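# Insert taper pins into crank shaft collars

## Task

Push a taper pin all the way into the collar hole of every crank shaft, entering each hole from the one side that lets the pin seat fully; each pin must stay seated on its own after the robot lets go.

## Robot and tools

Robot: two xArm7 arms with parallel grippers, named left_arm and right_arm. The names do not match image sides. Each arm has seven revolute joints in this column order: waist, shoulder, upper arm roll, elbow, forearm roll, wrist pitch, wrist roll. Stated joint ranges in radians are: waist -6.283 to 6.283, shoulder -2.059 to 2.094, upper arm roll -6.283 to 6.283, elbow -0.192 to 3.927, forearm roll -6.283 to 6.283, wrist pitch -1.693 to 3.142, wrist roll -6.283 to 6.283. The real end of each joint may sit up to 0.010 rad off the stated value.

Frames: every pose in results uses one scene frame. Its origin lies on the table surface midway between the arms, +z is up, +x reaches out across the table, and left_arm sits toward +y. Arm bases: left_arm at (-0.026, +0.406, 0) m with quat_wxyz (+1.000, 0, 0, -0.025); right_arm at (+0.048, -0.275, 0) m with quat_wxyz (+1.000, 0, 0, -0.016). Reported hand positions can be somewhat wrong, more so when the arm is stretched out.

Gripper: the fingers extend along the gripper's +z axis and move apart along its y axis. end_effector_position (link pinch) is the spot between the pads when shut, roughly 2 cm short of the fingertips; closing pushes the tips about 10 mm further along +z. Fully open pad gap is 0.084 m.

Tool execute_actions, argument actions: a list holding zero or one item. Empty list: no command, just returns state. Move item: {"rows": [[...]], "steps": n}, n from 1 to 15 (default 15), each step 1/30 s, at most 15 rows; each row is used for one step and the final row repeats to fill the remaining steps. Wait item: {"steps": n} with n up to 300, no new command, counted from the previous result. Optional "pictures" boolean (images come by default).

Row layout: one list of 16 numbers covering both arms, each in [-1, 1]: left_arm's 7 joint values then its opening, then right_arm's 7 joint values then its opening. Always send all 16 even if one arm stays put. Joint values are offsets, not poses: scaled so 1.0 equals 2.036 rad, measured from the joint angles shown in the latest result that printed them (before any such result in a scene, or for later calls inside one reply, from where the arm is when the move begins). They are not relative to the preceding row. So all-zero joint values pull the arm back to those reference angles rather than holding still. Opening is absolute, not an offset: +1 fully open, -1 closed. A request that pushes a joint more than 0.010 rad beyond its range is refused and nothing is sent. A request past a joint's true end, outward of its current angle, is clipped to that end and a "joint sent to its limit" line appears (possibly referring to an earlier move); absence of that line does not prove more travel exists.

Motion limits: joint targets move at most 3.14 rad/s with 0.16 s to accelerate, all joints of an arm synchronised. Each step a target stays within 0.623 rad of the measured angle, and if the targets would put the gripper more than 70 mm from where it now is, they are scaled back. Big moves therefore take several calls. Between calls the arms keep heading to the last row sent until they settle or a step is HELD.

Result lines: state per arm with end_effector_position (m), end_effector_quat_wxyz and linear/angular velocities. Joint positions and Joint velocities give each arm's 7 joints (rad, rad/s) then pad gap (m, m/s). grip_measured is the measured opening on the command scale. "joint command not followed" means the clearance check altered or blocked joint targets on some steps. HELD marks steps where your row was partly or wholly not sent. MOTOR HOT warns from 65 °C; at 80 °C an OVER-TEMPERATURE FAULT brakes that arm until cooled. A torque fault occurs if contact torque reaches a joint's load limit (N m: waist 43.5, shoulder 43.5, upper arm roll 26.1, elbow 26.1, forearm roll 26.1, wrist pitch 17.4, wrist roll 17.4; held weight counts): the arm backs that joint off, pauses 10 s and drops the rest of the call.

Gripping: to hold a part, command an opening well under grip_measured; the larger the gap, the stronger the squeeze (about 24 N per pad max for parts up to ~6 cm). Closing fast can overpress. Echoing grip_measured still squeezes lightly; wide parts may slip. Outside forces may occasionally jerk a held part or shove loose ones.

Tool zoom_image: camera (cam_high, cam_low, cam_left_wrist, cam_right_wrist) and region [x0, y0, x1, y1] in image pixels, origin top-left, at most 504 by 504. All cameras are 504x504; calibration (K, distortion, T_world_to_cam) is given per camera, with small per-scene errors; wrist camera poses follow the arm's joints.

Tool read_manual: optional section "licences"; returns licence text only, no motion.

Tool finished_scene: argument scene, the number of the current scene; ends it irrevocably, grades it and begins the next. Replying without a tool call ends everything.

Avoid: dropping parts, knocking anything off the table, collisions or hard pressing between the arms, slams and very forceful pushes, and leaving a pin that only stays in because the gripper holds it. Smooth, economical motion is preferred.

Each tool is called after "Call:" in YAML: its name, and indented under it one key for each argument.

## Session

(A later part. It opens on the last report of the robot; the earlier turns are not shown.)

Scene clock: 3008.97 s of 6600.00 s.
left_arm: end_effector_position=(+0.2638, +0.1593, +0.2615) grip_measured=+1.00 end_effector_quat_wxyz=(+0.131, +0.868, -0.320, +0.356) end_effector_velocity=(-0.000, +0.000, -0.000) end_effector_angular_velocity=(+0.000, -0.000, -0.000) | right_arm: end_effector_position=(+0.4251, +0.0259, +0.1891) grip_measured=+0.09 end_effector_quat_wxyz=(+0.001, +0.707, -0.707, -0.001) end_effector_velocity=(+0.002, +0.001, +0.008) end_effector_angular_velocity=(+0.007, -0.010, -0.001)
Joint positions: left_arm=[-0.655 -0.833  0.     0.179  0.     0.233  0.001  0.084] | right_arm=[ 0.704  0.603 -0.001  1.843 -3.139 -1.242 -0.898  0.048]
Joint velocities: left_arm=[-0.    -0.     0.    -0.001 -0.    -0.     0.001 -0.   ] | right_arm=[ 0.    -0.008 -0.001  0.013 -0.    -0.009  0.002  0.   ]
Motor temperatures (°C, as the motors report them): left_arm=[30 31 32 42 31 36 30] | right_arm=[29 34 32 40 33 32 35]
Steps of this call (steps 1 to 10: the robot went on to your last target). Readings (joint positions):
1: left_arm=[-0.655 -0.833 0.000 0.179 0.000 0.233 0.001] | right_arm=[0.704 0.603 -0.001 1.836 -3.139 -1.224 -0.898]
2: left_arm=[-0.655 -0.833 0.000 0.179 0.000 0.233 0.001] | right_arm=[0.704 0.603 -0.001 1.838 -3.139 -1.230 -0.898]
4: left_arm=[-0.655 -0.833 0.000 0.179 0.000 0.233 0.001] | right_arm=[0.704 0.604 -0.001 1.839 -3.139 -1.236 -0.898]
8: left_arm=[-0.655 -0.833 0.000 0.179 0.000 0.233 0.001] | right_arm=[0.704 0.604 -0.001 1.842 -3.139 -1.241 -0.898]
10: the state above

Call:
execute_actions:
  actions:
    - {"rows": [[0,0,0,0,0,0,0,1, -0.0953,-0.2146,0,-0.2043,0,-0.0093,0.441,0.1]], "steps": 15}
  pictures: false

Call:
execute_actions:
  actions:
    - {"steps": 15}
  pictures: false

Scene clock: 3015.03 s of 6600.00 s.
left_arm: end_effector_position=(+0.2638, +0.1593, +0.2615) grip_measured=+1.00 end_effector_quat_wxyz=(+0.131, +0.868, -0.320, +0.356) end_effector_velocity=(-0.000, +0.000, -0.001) end_effector_angular_velocity=(+0.001, +0.002, +0.001) | right_arm: end_effector_position=(+0.3882, -0.0903, +0.2608) grip_measured=+0.09 end_effector_quat_wxyz=(+0.001, -0.301, +0.954, +0.001) end_effector_velocity=(-0.082, -0.158, +0.077) end_effector_angular_velocity=(+0.009, -0.014, -1.611)
Joint positions: left_arm=[-0.655 -0.833  0.     0.179  0.     0.233  0.001  0.084] | right_arm=[ 0.529  0.209 -0.002  1.471 -3.139 -1.259 -0.116  0.048]
Joint velocities: left_arm=[-0.     0.002 -0.    -0.     0.001  0.    -0.001  0.   ] | right_arm=[-0.248 -0.557 -0.01  -0.512 -0.001 -0.026  1.353 -0.   ]
Motor temperatures (°C, as the motors report them): left_arm=[30 31 32 42 31 36 30] | right_arm=[29 33 31 40 33 32 35]
Steps of this call (steps 1 to 30: the robot went on to your last target; steps 31 to 90: nothing new was sent; then 2.57 s passed at rest; steps 91 to 105: all 15 steps of this action). Readings (joint positions):
91: left_arm=[-0.655 -0.833 0.000 0.179 0.000 0.233 0.001] | right_arm=[0.704 0.602 -0.001 1.844 -3.139 -1.243 -0.898]
92: left_arm=[-0.655 -0.833 0.000 0.179 0.000 0.233 0.001] | right_arm=[0.703 0.599 0.000 1.839 -3.139 -1.243 -0.891]
94: left_arm=[-0.655 -0.833 0.000 0.179 0.000 0.233 0.001] | right_arm=[0.689 0.567 0.002 1.804 -3.139 -1.243 -0.841]
98: left_arm=[-0.655 -0.833 0.000 0.179 0.000 0.233 0.001] | right_arm=[0.625 0.425 -0.002 1.676 -3.139 -1.250 -0.619]
105: the state above

Scene clock: 3015.53 s of 6600.00 s.
left_arm: end_effector_position=(+0.2638, +0.1593, +0.2615) grip_measured=+1.00 end_effector_quat_wxyz=(+0.131, +0.868, -0.320, +0.356) end_effector_velocity=(+0.000, -0.000, +0.001) end_effector_angular_velocity=(-0.001, -0.001, +0.000) | right_arm: end_effector_position=(+0.3802, -0.1018, +0.2648) grip_measured=+0.09 end_effector_quat_wxyz=(-0.001, -0.237, +0.971, +0.001) end_effector_velocity=(+0.000, -0.002, +0.002) end_effector_angular_velocity=(+0.000, -0.003, -0.012)
Joint positions: left_arm=[-0.655 -0.833  0.     0.179  0.     0.233  0.001  0.084] | right_arm=[ 0.51   0.167 -0.     1.427 -3.139 -1.261 -0.001  0.048]
Joint velocities: left_arm=[ 0.     0.     0.     0.001 -0.    -0.001 -0.    -0.   ] | right_arm=[-0.004 -0.006 -0.001 -0.003 -0.001 -0.001  0.007 -0.   ]
Motor temperatures (°C, as the motors report them): left_arm=[30 31 32 42 31 36 30] | right_arm=[29 33 31 40 33 32 35]
Steps of this call (steps 1 to 15: the robot went on to your last target). Readings (joint positions):
1: left_arm=[-0.655 -0.833 0.000 0.179 0.000 0.233 0.001] | right_arm=[0.522 0.194 -0.002 1.457 -3.139 -1.260 -0.079]
2: left_arm=[-0.655 -0.833 0.000 0.179 0.000 0.233 0.001] | right_arm=[0.518 0.185 -0.002 1.448 -3.139 -1.260 -0.054]
4: left_arm=[-0.655 -0.833 0.000 0.179 0.000 0.233 0.001] | right_arm=[0.514 0.176 -0.000 1.436 -3.139 -1.260 -0.026]
8: left_arm=[-0.655 -0.833 0.000 0.179 0.000 0.233 0.001] | right_arm=[0.512 0.170 0.000 1.429 -3.139 -1.260 -0.007]
15: the state above

Call:
execute_actions:
  actions:
    - {"rows": [[0,0,0,0,0,0,0,1, 0,-0.297,0,-0.478,0,0.953,0,0.1]], "steps": 15}
  pictures: false

Call:
execute_actions:
  actions:
    - {"steps": 30}
  pictures: false

Scene clock: 3021.70 s of 6600.00 s.
left_arm: end_effector_position=(+0.2638, +0.1593, +0.2615) grip_measured=+1.00 end_effector_quat_wxyz=(+0.131, +0.868, -0.320, +0.356) end_effector_velocity=(+0.000, -0.000, +0.001) end_effector_angular_velocity=(-0.001, -0.000, +0.001) | right_arm: end_effector_position=(+0.3712, -0.1068, +0.1840) grip_measured=+0.09 end_effector_quat_wxyz=(+0.306, -0.224, +0.922, +0.075) end_effector_velocity=(+0.215, +0.111, -0.125) end_effector_angular_velocity=(+0.935, -1.810, -0.005)
Joint positions: left_arm=[-0.655 -0.833  0.     0.179  0.     0.233  0.001  0.084] | right_arm=[ 0.51  -0.354 -0.     0.618 -3.139 -0.33  -0.001  0.048]
Joint velocities: left_arm=[ 0.     0.001  0.     0.001 -0.    -0.    -0.     0.   ] | right_arm=[ 0.001 -0.512  0.001 -1.373  0.     2.897  0.     0.   ]
Motor temperatures (°C, as the motors report them): left_arm=[30 31 32 42 31 36 30] | right_arm=[29 33 31 40 33 32 35]
Steps of this call (steps 1 to 15: the robot went on to your last target; steps 16 to 90: nothing new was sent; then 2.67 s passed at rest; steps 91 to 105: all 15 steps of this action). Readings (joint positions):
91: left_arm=[-0.655 -0.833 0.000 0.179 0.000 0.233 0.001] | right_arm=[0.510 0.166 -0.001 1.427 -3.139 -1.260 -0.001]
92: left_arm=[-0.655 -0.833 0.000 0.179 0.000 0.233 0.001] | right_arm=[0.510 0.161 -0.001 1.421 -3.139 -1.253 -0.001]
94: left_arm=[-0.655 -0.833 0.000 0.179 0.000 0.233 0.001] | right_arm=[0.510 0.116 -0.000 1.370 -3.139 -1.202 -0.001]
98: left_arm=[-0.655 -0.833 0.000 0.179 0.000 0.233 0.001] | right_arm=[0.510 -0.138 -0.000 1.091 -3.139 -0.920 -0.001]
105: the state above

Scene clock: 3022.70 s of 6600.00 s.
left_arm: end_effector_position=(+0.2638, +0.1593, +0.2615) grip_measured=+1.00 end_effector_quat_wxyz=(+0.131, +0.868, -0.320, +0.356) end_effector_velocity=(+0.000, -0.000, +0.000) end_effector_angular_velocity=(+0.000, -0.001, -0.001) | right_arm: end_effector_position=(+0.4835, -0.0492, +0.3238) grip_measured=+0.09 end_effector_quat_wxyz=(+0.687, -0.167, +0.687, +0.167) end_effector_velocity=(+0.000, +0.000, +0.000) end_effector_angular_velocity=(+0.000, -0.002, -0.000)
Joint positions: left_arm=[-0.655 -0.833  0.     0.179  0.     0.233  0.001  0.084] | right_arm=[ 0.51  -0.437 -0.     0.454 -3.139  0.679 -0.001  0.048]
Joint velocities: left_arm=[ 0.     0.001 -0.     0.001 -0.    -0.001  0.001  0.   ] | right_arm=[ 0.    -0.001 -0.    -0.     0.     0.002 -0.001  0.   ]
Motor temperatures (°C, as the motors report them): left_arm=[30 31 32 42 31 36 30] | right_arm=[29 33 31 40 33 32 35]
Steps of this call (steps 1 to 30: the robot went on to your last target). Readings (joint positions):
1: left_arm=[-0.655 -0.833 0.000 0.179 0.000 0.233 0.001] | right_arm=[0.510 -0.371 -0.000 0.577 -3.139 -0.232 -0.001]
2: left_arm=[-0.655 -0.833 0.000 0.179 0.000 0.233 0.001] | right_arm=[0.510 -0.386 -0.000 0.546 -3.139 -0.134 -0.001]
4: left_arm=[-0.655 -0.833 0.000 0.179 0.000 0.233 0.001] | right_arm=[0.510 -0.406 -0.000 0.511 -3.139 0.043 -0.001]
8: left_arm=[-0.655 -0.833 0.000 0.179 0.000 0.233 0.001] | right_arm=[0.510 -0.420 -0.000 0.488 -3.139 0.330 -0.001]
30: the state above

Call:
execute_actions:
  actions:
    - {"rows": [[0,0,0,0,0,0,0,1, 0,0.048,0,-0.023,0,0.071,0,-0.2],[0,0,0,0,0,0,0,1, 0,0.048,0,-0.023,0,0.071,0,-0.2],[0,0,0,0,0,0,0,1, 0,0.0959,0,-0.0453,0,0.1416,0,-0.2]], "steps": 15}

Scene clock: 3028.30 s of 6600.00 s.
left_arm: end_effector_position=(+0.2638, +0.1593, +0.2615) grip_measured=+1.00 end_effector_quat_wxyz=(+0.131, +0.868, -0.320, +0.356) end_effector_velocity=(+0.000, -0.000, +0.001) end_effector_angular_velocity=(-0.001, -0.001, +0.000) | right_arm: end_effector_position=(+0.4845, -0.0489, +0.2523) grip_measured=-0.21 end_effector_quat_wxyz=(+0.688, -0.167, +0.686, +0.167) end_effector_velocity=(-0.000, -0.001, -0.006) end_effector_angular_velocity=(+0.004, -0.011, -0.001)
Joint positions: left_arm=[-0.655 -0.833  0.     0.179  0.     0.233  0.001  0.084] | right_arm=[ 0.51  -0.246 -0.     0.365 -3.139  0.963 -0.001  0.035]
Joint velocities: left_arm=[ 0.     0.     0.     0.001  0.    -0.    -0.001 -0.   ] | right_arm=[ 0.     0.024 -0.002 -0.013 -0.     0.048 -0.002  0.   ]
Motor temperatures (°C, as the motors report them): left_arm=[30 31 32 42 31 36 30] | right_arm=[29 33 31 40 33 31 35]
Steps of this call (steps 1 to 15: the robot went on to your last target; steps 16 to 90: nothing new was sent; then 2.10 s passed at rest; steps 91 to 105: all 15 steps of this action). Readings (joint positions):
91: left_arm=[-0.655 -0.833 0.000 0.179 0.000 0.233 0.001] | right_arm=[0.510 -0.437 -0.000 0.454 -3.139 0.680 -0.001]
92: left_arm=[-0.655 -0.833 0.000 0.179 0.000 0.233 0.001] | right_arm=[0.510 -0.434 -0.000 0.453 -3.139 0.687 -0.001]
94: left_arm=[-0.655 -0.833 0.000 0.179 0.000 0.233 0.001] | right_arm=[0.510 -0.403 -0.000 0.440 -3.139 0.738 -0.001]
98: left_arm=[-0.655 -0.833 0.000 0.179 0.000 0.233 0.001] | right_arm=[0.511 -0.281 -0.000 0.378 -3.139 0.902 -0.001]
105: the state above
camera_calibration (this result's frames):
cam_left_wrist: T_world_to_cam=[[-0.65302, -0.757256, 0.0113629, 0.324056], [-0.532483, 0.448415, -0.717903, 0.326874], [0.538541, -0.474856, -0.69605, 0.246861], [0, 0, 0, 1]] pos_world=[0.252725, 0.216042, 0.402809]
cam_right_wrist: T_world_to_cam=[[-0.476394, 0.879231, 0.001673, 0.303876], [-0.0062883, -0.00530993, 0.999966, -0.178899], [0.87921, 0.476367, 0.00805848, -0.270784], [0, 0, 0, 1]] pos_world=[0.381715, -0.139135, 0.180567]

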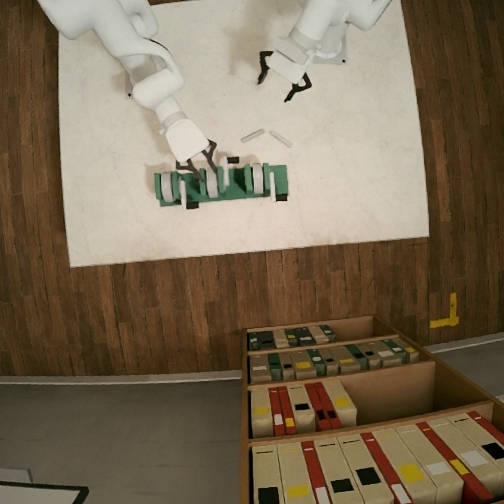

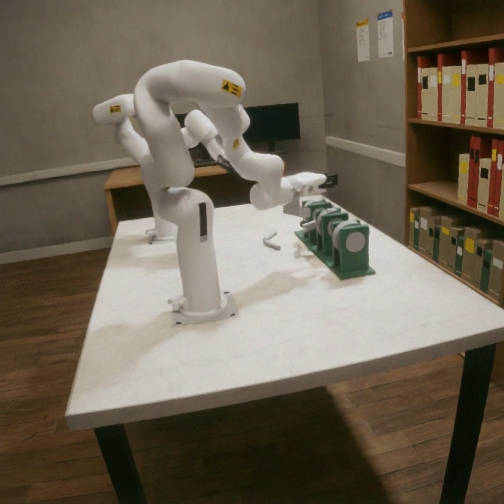

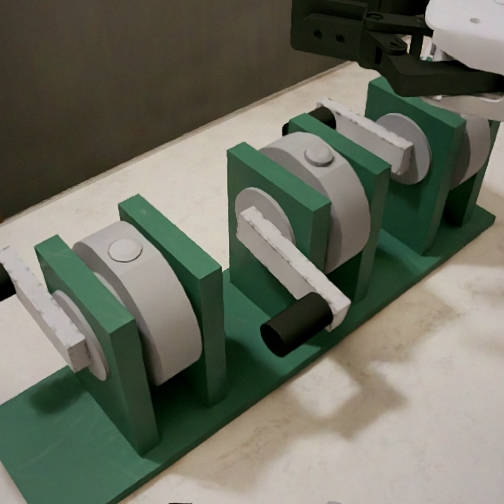

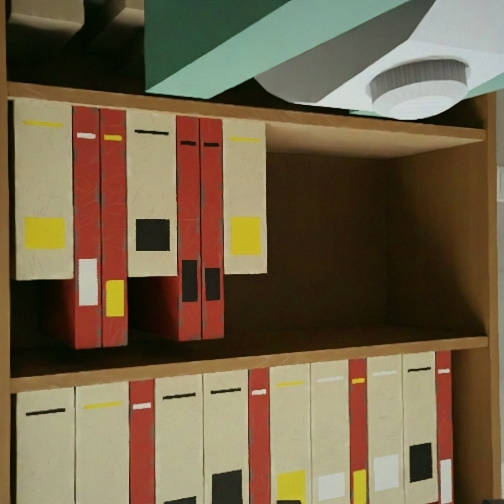

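Call:
zoom_image:
  camera: "cam_right_wrist"
  region: [330, 20, 500, 140]

Region (330, 20, 500, 140) of cam_right_wrist's 504x504 image, scaled by 2.965, with more detail than that image has; it fills the top 356 rows of this view, and the rest is white.

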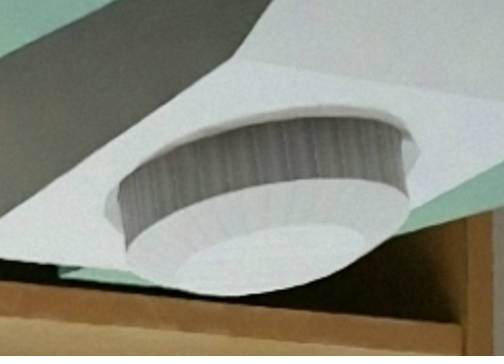

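Call:
execute_actions:
  actions:
    - {"rows": [[0,0,0,0,0,0,0,1, 0,0.05,0,-0.002,0,0.055,0,-0.2],[0,0,0,0,0,0,0,1, 0,0.05,0,-0.002,0,0.055,0,-0.2],[0,0,0,0,0,0,0,1, 0,0.10,0,-0.008,0,0.107,0,-0.2],[0,0,0,0,0,0,0,1, 0,0.10,0,-0.008,0,0.107,0,-0.2],[0,0,0,0,0,0,0,1, 0,0.143,0,-0.0115,0,0.152,0,-0.2]], "steps": 15}

Scene clock: 3036.53 s of 6600.00 s.
left_arm: end_effector_position=(+0.2638, +0.1593, +0.2615) grip_measured=+1.00 end_effector_quat_wxyz=(+0.131, +0.868, -0.320, +0.356) end_effector_velocity=(+0.000, -0.000, +0.001) end_effector_angular_velocity=(-0.003, -0.001, +0.001) | right_arm: end_effector_position=(+0.4849, -0.0489, +0.1775) grip_measured=-0.21 end_effector_quat_wxyz=(+0.687, -0.167, +0.688, +0.166) end_effector_velocity=(+0.002, +0.002, -0.002) end_effector_angular_velocity=(+0.013, -0.024, +0.001)
Joint positions: left_arm=[-0.655 -0.833  0.     0.179  0.     0.233  0.001  0.084] | right_arm=[ 0.51   0.04  -0.     0.342 -3.139  1.267 -0.001  0.035]
Joint velocities: left_arm=[-0.    -0.002  0.     0.    -0.    -0.    -0.002  0.   ] | right_arm=[-0.     0.041  0.002  0.004  0.     0.065  0.001 -0.   ]
Motor temperatures (°C, as the motors report them): left_arm=[30 31 32 42 31 36 30] | right_arm=[29 33 31 40 33 31 35]
Steps of this call (steps 1 to 15: the robot went on to your last target; steps 16 to 90: nothing new was sent; then 4.73 s passed at rest; steps 91 to 105: all 15 steps of this action). Readings (joint positions):
91: left_arm=[-0.655 -0.833 0.000 0.179 0.000 0.233 0.001] | right_arm=[0.510 -0.242 -0.000 0.362 -3.139 0.968 -0.001]
92: left_arm=[-0.655 -0.833 0.000 0.179 0.000 0.233 0.001] | right_arm=[0.510 -0.237 -0.000 0.362 -3.139 0.975 -0.001]
94: left_arm=[-0.655 -0.833 0.000 0.179 0.000 0.233 0.001] | right_arm=[0.510 -0.195 -0.001 0.364 -3.139 1.025 -0.001]
98: left_arm=[-0.655 -0.833 0.000 0.179 0.000 0.233 0.001] | right_arm=[0.511 -0.030 -0.000 0.347 -3.139 1.190 -0.001]
105: the state above
camera_calibration (this result's frames):
cam_left_wrist: T_world_to_cam=[[-0.65302, -0.757256, 0.011363, 0.324056], [-0.532483, 0.448415, -0.717904, 0.326874], [0.538541, -0.474856, -0.69605, 0.246862], [0, 0, 0, 1]] pos_world=[0.252725, 0.216042, 0.402809]
cam_right_wrist: T_world_to_cam=[[-0.476029, 0.879429, 0.000914713, 0.30415], [-0.0032305, -0.00278876, 0.999991, -0.105409], [0.879424, 0.476022, 0.00416853, -0.269983], [0, 0, 0, 1]] pos_world=[0.381873, -0.139255, 0.106255]

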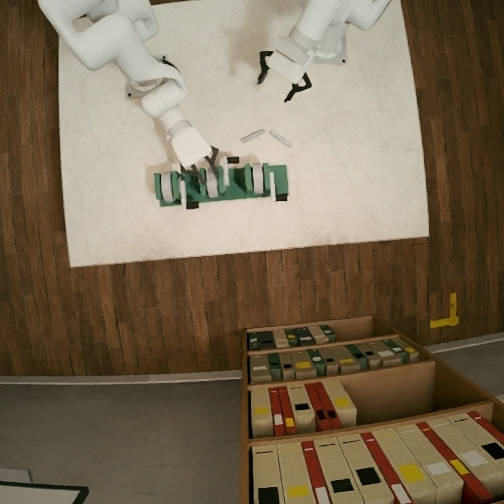

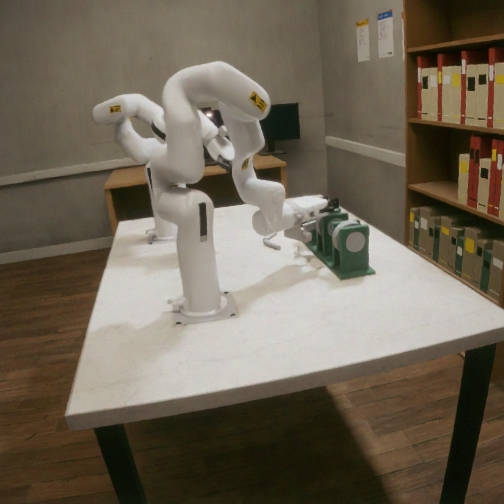

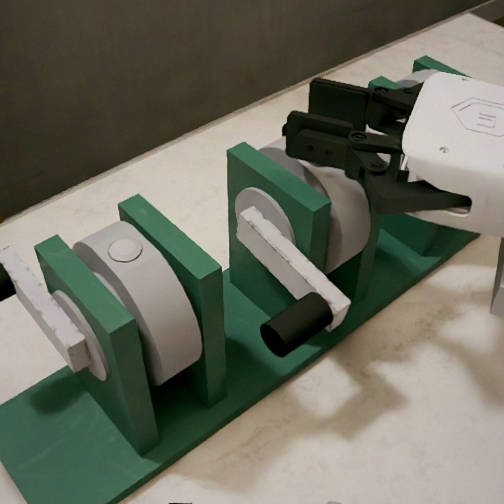

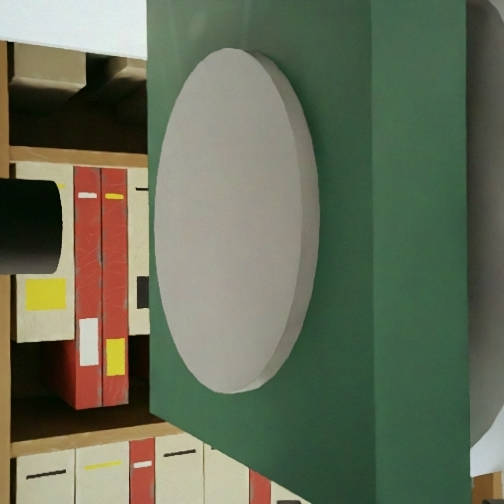

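Call:
execute_actions:
  actions:
    - {"rows": [[0,0,0,0,0,0,0,1, 0,0.012,0,0,0,0.013,0,-0.3],[0,0,0,0,0,0,0,1, 0,0.012,0,0,0,0.013,0,-0.3],[0,0,0,0,0,0,0,1, 0,0.012,0,0,0,0.013,0,-0.3],[0,0,0,0,0,0,0,1, 0,0.0236,0,-0.0005,0,0.025,0,-0.3]], "steps": 15}

Scene clock: 3039.80 s of 6600.00 s.
left_arm: end_effector_position=(+0.2638, +0.1593, +0.2615) grip_measured=+1.00 end_effector_quat_wxyz=(+0.131, +0.868, -0.320, +0.356) end_effector_velocity=(+0.000, -0.000, +0.001) end_effector_angular_velocity=(-0.003, -0.001, +0.001) | right_arm: end_effector_position=(+0.4845, -0.0493, +0.1675) grip_measured=-0.32 end_effector_quat_wxyz=(+0.688, -0.167, +0.686, +0.167) end_effector_velocity=(+0.000, -0.000, -0.000) end_effector_angular_velocity=(+0.002, -0.001, -0.000)
Joint positions: left_arm=[-0.655 -0.833  0.     0.179  0.     0.233  0.001  0.084] | right_arm=[ 0.51   0.086 -0.001  0.342 -3.139  1.318 -0.001  0.03 ]
Joint velocities: left_arm=[-0.    -0.001  0.     0.003 -0.     0.001 -0.002  0.   ] | right_arm=[ 0.001  0.003 -0.001 -0.     0.     0.005  0.002  0.   ]
Motor temperatures (°C, as the motors report them): left_arm=[30 31 32 42 31 36 30] | right_arm=[29 33 31 39 33 31 35]
Steps of this call (steps 1 to 15: the robot went on to your last target; steps 16 to 83: nothing new was sent; steps 84 to 98: all 15 steps of this action). Readings (joint positions):
84: left_arm=[-0.655 -0.833 0.000 0.179 0.000 0.233 0.001] | right_arm=[0.510 0.046 -0.000 0.341 -3.139 1.273 -0.001]
85: left_arm=[-0.655 -0.833 0.000 0.179 0.000 0.233 0.001] | right_arm=[0.510 0.049 -0.000 0.342 -3.139 1.278 -0.001]
87: left_arm=[-0.655 -0.833 0.000 0.179 0.000 0.233 0.001] | right_arm=[0.510 0.059 -0.000 0.342 -3.139 1.287 -0.001]
91: left_arm=[-0.655 -0.833 0.000 0.179 0.000 0.233 0.001] | right_arm=[0.510 0.081 -0.000 0.342 -3.139 1.312 -0.001]
98: the state above
camera_calibration (this result's frames):
cam_left_wrist: T_world_to_cam=[[-0.65302, -0.757255, 0.0113628, 0.324056], [-0.532483, 0.448415, -0.717903, 0.326873], [0.538541, -0.474856, -0.69605, 0.246862], [0, 0, 0, 1]] pos_world=[0.252724, 0.216041, 0.402809]
cam_right_wrist: T_world_to_cam=[[-0.475744, 0.879583, 0.000600872, 0.304222], [-0.0075752, -0.00478034, 0.99996, -0.0934174], [0.879551, 0.475721, 0.00893724, -0.270274], [0, 0, 0, 1]] pos_world=[0.381743, -0.13946, 0.0956464]

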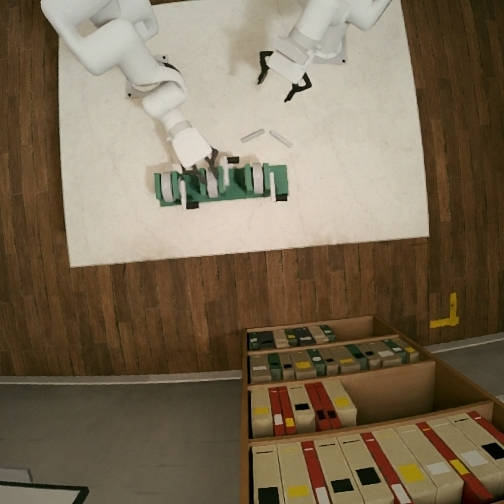

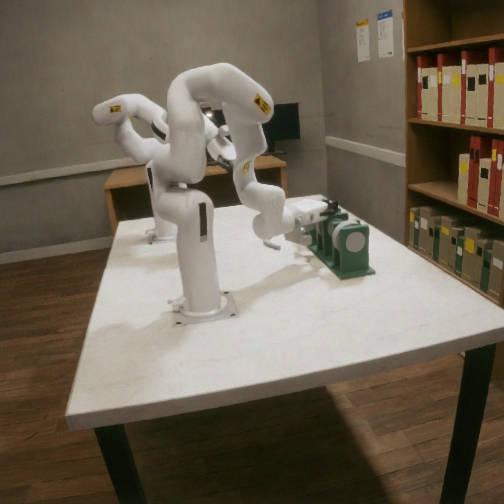

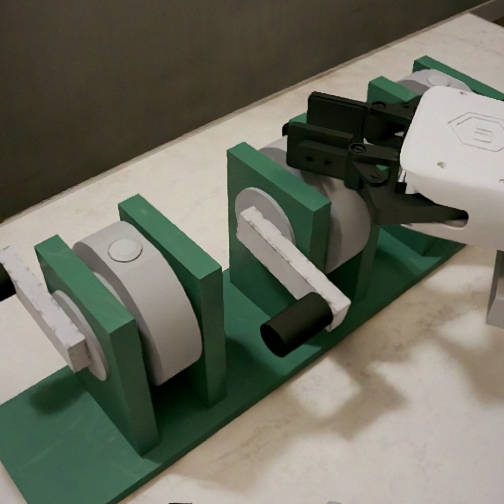

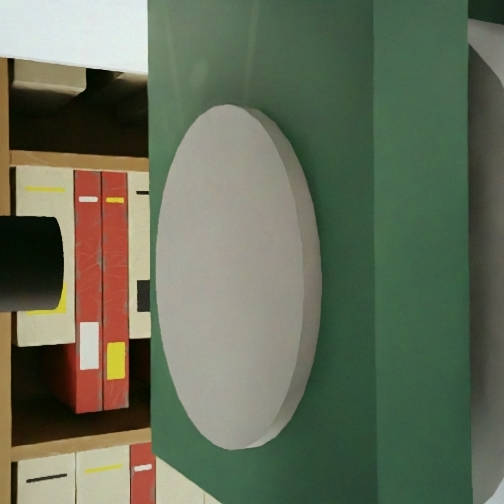

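Call:
execute_actions:
  actions:
    - {"rows": [[0,0,0,0,0,0,0,1, 0,0.003,0,0,0,0.003,0,-0.4],[0,0,0,0,0,0,0,1, 0,0.003,0,0,0,0.003,0,-0.5],[0,0,0,0,0,0,0,1, 0,0.003,0,0,0,0.003,0,-0.55],[0,0,0,0,0,0,0,1, 0,0.003,0,0,0,0.003,0,-0.6],[0,0,0,0,0,0,0,1, 0,0.003,0,0,0,0.003,0,-0.7],[0,0,0,0,0,0,0,1, 0,0.003,0,0,0,0.003,0,-0.8],[0,0,0,0,0,0,0,1, 0,0.003,0,0,0,0.003,0,-0.9]], "steps": 15}
  pictures: false

Scene clock: 3045.13 s of 6600.00 s.
left_arm: end_effector_position=(+0.2638, +0.1593, +0.2615) grip_measured=+1.00 end_effector_quat_wxyz=(+0.131, +0.868, -0.320, +0.356) end_effector_velocity=(-0.000, +0.000, -0.001) end_effector_angular_velocity=(+0.001, +0.001, -0.000) | right_arm: end_effector_position=(+0.4841, -0.0476, +0.1675) grip_measured=-0.65 end_effector_quat_wxyz=(+0.690, -0.167, +0.684, +0.168) end_effector_velocity=(+0.000, -0.001, -0.000) end_effector_angular_velocity=(-0.000, -0.002, -0.003)
Joint positions: left_arm=[-0.655 -0.833  0.     0.179  0.     0.233  0.001  0.084] | right_arm=[ 0.511  0.092  0.001  0.343 -3.14   1.327 -0.001  0.015]
Joint velocities: left_arm=[ 0.    -0.001 -0.    -0.001 -0.     0.001  0.    -0.   ] | right_arm=[ 0.     0.003 -0.002 -0.     0.001  0.005 -0.001 -0.   ]
Motor temperatures (°C, as the motors report them): left_arm=[30 31 32 42 31 36 30] | right_arm=[29 32 31 39 33 31 35]
Steps of this call (steps 1 to 15: the robot went on to your last target; steps 16 to 90: nothing new was sent; then 1.83 s passed at rest; steps 91 to 105: all 15 steps of this action). Readings (joint positions):
91: left_arm=[-0.655 -0.833 0.000 0.179 0.000 0.233 0.001] | right_arm=[0.510 0.088 -0.001 0.341 -3.138 1.318 -0.001]
92: left_arm=[-0.655 -0.833 0.000 0.179 0.000 0.233 0.001] | right_arm=[0.510 0.089 -0.002 0.341 -3.139 1.321 -0.001]
94: left_arm=[-0.655 -0.833 0.000 0.179 0.000 0.233 0.001] | right_arm=[0.511 0.090 0.001 0.343 -3.139 1.324 -0.001]
98: left_arm=[-0.655 -0.833 0.000 0.179 0.000 0.233 0.001] | right_arm=[0.512 0.091 0.002 0.343 -3.140 1.326 -0.001]
105: the state above

Call:
execute_actions:
  actions:
    - {"rows": [[0,0,0,0,0,0,0,1, 0,0,0,0,0,0,0,-1],[0,0,0,0,0,0,0,1, 0,0,0,0,0,0,0,-1],[0,0,0,0,0,0,0,1, 0,0,0,0,0,0,0,-1],[0,0,0,0,0,0,0,1, 0,-0.003,0,0,0,-0.003,0,-1],[0,0,0,0,0,0,0,1, 0,-0.003,0,0,0,-0.003,0,-1],[0,0,0,0,0,0,0,1, 0,-0.005,0,0,0,-0.005,0,-1],[0,0,0,0,0,0,0,1, 0,-0.005,0,0,0,-0.005,0,-1],[0,0,0,0,0,0,0,1, 0,-0.007,0,0,0,-0.007,0,-1],[0,0,0,0,0,0,0,1, 0,-0.007,0,0,0,-0.007,0,-1],[0,0,0,0,0,0,0,1, 0,-0.009,0,0,0,-0.009,0,-1],[0,0,0,0,0,0,0,1, 0,-0.009,0,0,0,-0.009,0,-1],[0,0,0,0,0,0,0,1, 0,-0.012,0,0,0,-0.012,0,-1]], "steps": 15}

Scene clock: 3054.30 s of 6600.00 s.
left_arm: end_effector_position=(+0.2638, +0.1593, +0.2615) grip_measured=+1.00 end_effector_quat_wxyz=(+0.131, +0.868, -0.320, +0.356) end_effector_velocity=(+0.000, -0.000, +0.000) end_effector_angular_velocity=(-0.001, -0.001, +0.001) | right_arm: end_effector_position=(+0.4861, -0.0519, +0.1714) grip_measured=-1.00 end_effector_quat_wxyz=(+0.690, -0.164, +0.686, +0.164) end_effector_velocity=(-0.005, +0.005, -0.001) end_effector_angular_velocity=(-0.011, +0.023, +0.015)
Joint positions: left_arm=[-0.655 -0.833  0.     0.179  0.     0.233  0.001  0.084] | right_arm=[ 0.508  0.071 -0.004  0.342 -3.137  1.305 -0.001  0.   ]
Joint velocities: left_arm=[ 0.    -0.001  0.    -0.    -0.    -0.001 -0.001  0.   ] | right_arm=[ 0.002 -0.025  0.01  -0.003 -0.003 -0.048  0.001  0.   ]
Motor temperatures (°C, as the motors report them): left_arm=[30 31 32 42 31 36 30] | right_arm=[29 32 32 38 33 32 35]
Steps of this call (steps 1 to 15: the robot went on to your last target; steps 16 to 90: nothing new was sent; then 5.67 s passed at rest; steps 91 to 105: all 15 steps of this action). Readings (joint positions):
91: left_arm=[-0.655 -0.833 0.000 0.179 0.000 0.233 0.001] | right_arm=[0.510 0.092 -0.000 0.342 -3.140 1.330 -0.001]
92: left_arm=[-0.655 -0.833 0.000 0.179 0.000 0.233 0.001] | right_arm=[0.511 0.092 -0.000 0.342 -3.140 1.330 -0.001]
94: left_arm=[-0.655 -0.833 0.000 0.179 0.000 0.233 0.001] | right_arm=[0.511 0.092 -0.000 0.342 -3.139 1.330 -0.001]
98: left_arm=[-0.655 -0.833 0.000 0.179 0.000 0.233 0.001] | right_arm=[0.511 0.086 -0.000 0.342 -3.139 1.321 -0.001]
105: the state above
camera_calibration (this result's frames):
cam_left_wrist: T_world_to_cam=[[-0.65302, -0.757255, 0.0113627, 0.324056], [-0.532483, 0.448415, -0.717903, 0.326873], [0.538541, -0.474856, -0.69605, 0.246862], [0, 0, 0, 1]] pos_world=[0.252724, 0.216041, 0.402809]
cam_right_wrist: T_world_to_cam=[[-0.469519, 0.882922, 0.000674299, 0.304452], [-0.00886808, -0.00547953, 0.999946, -0.0967121], [0.882878, 0.469488, 0.0104026, -0.272689], [0, 0, 0, 1]] pos_world=[0.38284, -0.141313, 0.0993382]

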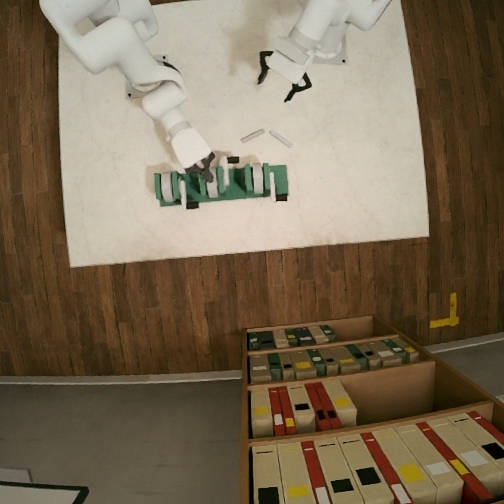

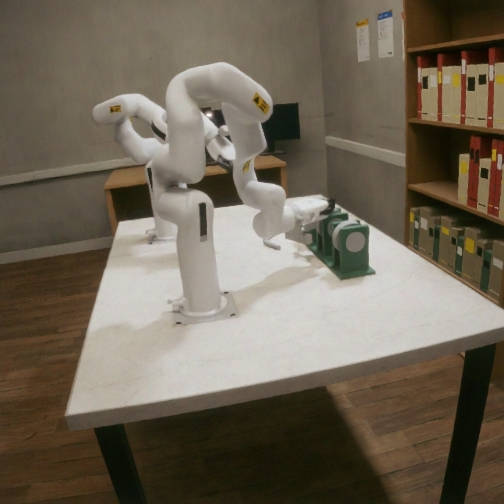

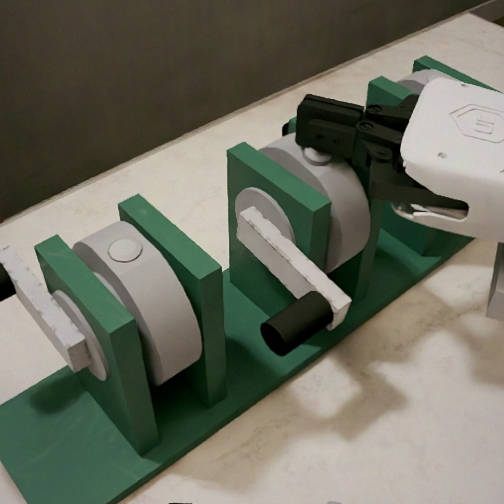

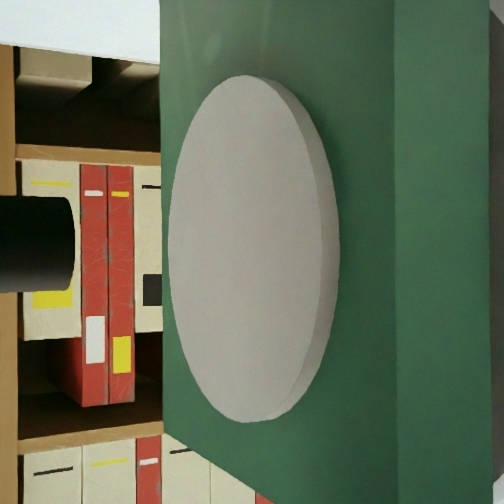

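Call:
execute_actions:
  actions:
    - {"rows": [[0,0,0,0,0,0,0,1, 0,-0.05,0,0,0,-0.05,0,-1],[0,0,0,0,0,0,0,1, 0,-0.1,0,0.005,0,-0.1,0,-1],[0,0,0,0,0,0,0,1, 0,-0.155,0,0.012,0,-0.168,0,-1],[0,0,0,0,0,0,0,1, 0,-0.25,0,0.055,0,-0.307,0,-1]], "steps": 15}
  pictures: false

Call:
execute_actions:
  actions:
    - {"steps": 15}

Scene clock: 3162.27 s of 6600.00 s.
left_arm: end_effector_position=(+0.2638, +0.1593, +0.2615) grip_measured=+1.00 end_effector_quat_wxyz=(+0.131, +0.868, -0.320, +0.356) end_effector_velocity=(-0.000, +0.000, +0.000) end_effector_angular_velocity=(-0.001, +0.000, +0.001) | right_arm: end_effector_position=(+0.4880, -0.0503, +0.3176) grip_measured=-1.00 end_effector_quat_wxyz=(+0.691, -0.163, +0.684, +0.167) end_effector_velocity=(-0.030, -0.018, +0.110) end_effector_angular_velocity=(-0.014, +0.039, -0.004)
Joint positions: left_arm=[-0.655 -0.833  0.     0.179  0.     0.233  0.001  0.084] | right_arm=[ 0.508 -0.408 -0.004  0.448 -3.137  0.726 -0.001  0.   ]
Joint velocities: left_arm=[ 0.    -0.001  0.    -0.    -0.     0.001 -0.001  0.   ] | right_arm=[-0.002 -0.38  -0.003  0.093  0.002 -0.514  0.001  0.   ]
Motor temperatures (°C, as the motors report them): left_arm=[30 31 32 42 31 36 30] | right_arm=[29 32 31 38 33 31 35]
Steps of this call (steps 1 to 15: the robot went on to your last target; steps 16 to 90: nothing new was sent; then 104.47 s passed at rest; steps 91 to 105: all 15 steps of this action). Readings (joint positions):
91: left_arm=[-0.655 -0.833 0.000 0.179 0.000 0.233 0.001] | right_arm=[0.511 0.067 0.001 0.343 -3.140 1.302 -0.001]
92: left_arm=[-0.655 -0.833 0.000 0.179 0.000 0.233 0.001] | right_arm=[0.511 0.062 0.001 0.343 -3.140 1.295 -0.001]
94: left_arm=[-0.655 -0.833 0.000 0.179 0.000 0.233 0.001] | right_arm=[0.510 0.016 -0.000 0.342 -3.139 1.244 -0.001]
98: left_arm=[-0.655 -0.833 0.000 0.179 0.000 0.233 0.001] | right_arm=[0.509 -0.161 -0.002 0.377 -3.138 1.035 -0.001]
105: the state above

Scene clock: 3162.77 s of 6600.00 s.
left_arm: end_effector_position=(+0.2638, +0.1593, +0.2615) grip_measured=+1.00 end_effector_quat_wxyz=(+0.131, +0.868, -0.320, +0.356) end_effector_velocity=(-0.000, +0.000, -0.000) end_effector_angular_velocity=(+0.002, +0.000, -0.001) | right_arm: end_effector_position=(+0.4847, -0.0519, +0.3234) grip_measured=-1.00 end_effector_quat_wxyz=(+0.687, -0.164, +0.688, +0.166) end_effector_velocity=(+0.001, -0.002, +0.003) end_effector_angular_velocity=(+0.003, -0.005, -0.004)
Joint positions: left_arm=[-0.655 -0.833  0.     0.179  0.     0.233  0.001  0.084] | right_arm=[ 0.508 -0.437 -0.004  0.453 -3.137  0.681 -0.001  0.   ]
Joint velocities: left_arm=[ 0.     0.001 -0.    -0.     0.     0.     0.001  0.   ] | right_arm=[-0.001 -0.006 -0.003  0.002  0.    -0.002 -0.001  0.   ]
Motor temperatures (°C, as the motors report them): left_arm=[30 31 32 42 31 36 30] | right_arm=[29 32 31 38 33 31 35]
Steps of this call (steps 1 to 15: the robot went on to your last target). Readings (joint positions):
1: left_arm=[-0.655 -0.833 0.000 0.179 0.000 0.233 0.001] | right_arm=[0.508 -0.418 -0.004 0.450 -3.137 0.711 -0.001]
2: left_arm=[-0.655 -0.833 0.000 0.179 0.000 0.233 0.001] | right_arm=[0.508 -0.424 -0.004 0.450 -3.137 0.701 -0.001]
4: left_arm=[-0.655 -0.833 0.000 0.179 0.000 0.233 0.001] | right_arm=[0.508 -0.430 -0.004 0.450 -3.137 0.690 -0.001]
8: left_arm=[-0.655 -0.833 0.000 0.179 0.000 0.233 0.001] | right_arm=[0.508 -0.434 -0.004 0.452 -3.137 0.683 -0.001]
15: the state above
camera_calibration (this result's frames):
cam_left_wrist: T_world_to_cam=[[-0.65302, -0.757255, 0.0113628, 0.324056], [-0.532483, 0.448415, -0.717903, 0.326873], [0.538541, -0.474856, -0.69605, 0.246862], [0, 0, 0, 1]] pos_world=[0.252724, 0.216041, 0.402809]
cam_right_wrist: T_world_to_cam=[[-0.471137, 0.882046, 0.00498622, 0.303017], [-0.00256801, -0.00702454, 0.999972, -0.251859], [0.882057, 0.471111, 0.00557462, -0.27102], [0, 0, 0, 1]] pos_world=[0.38117, -0.141364, 0.251852]

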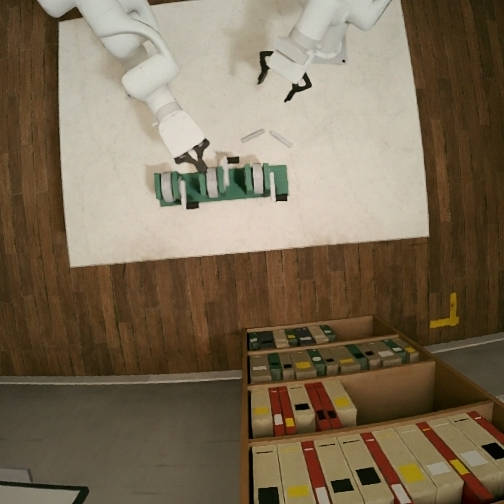

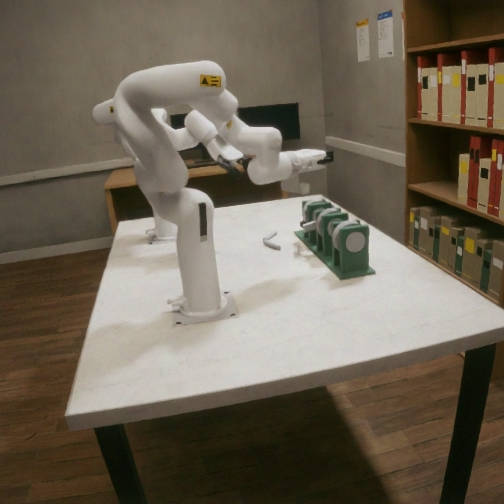

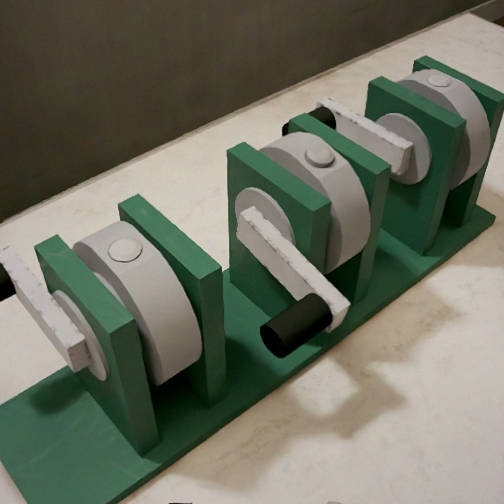

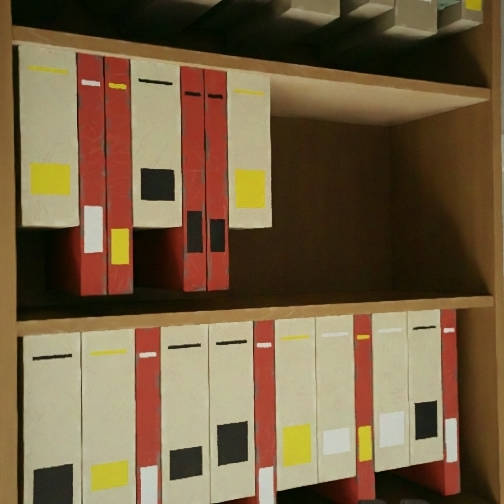

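Call:
finished_scene:
  scene: 1

The scene is finished: the task was done.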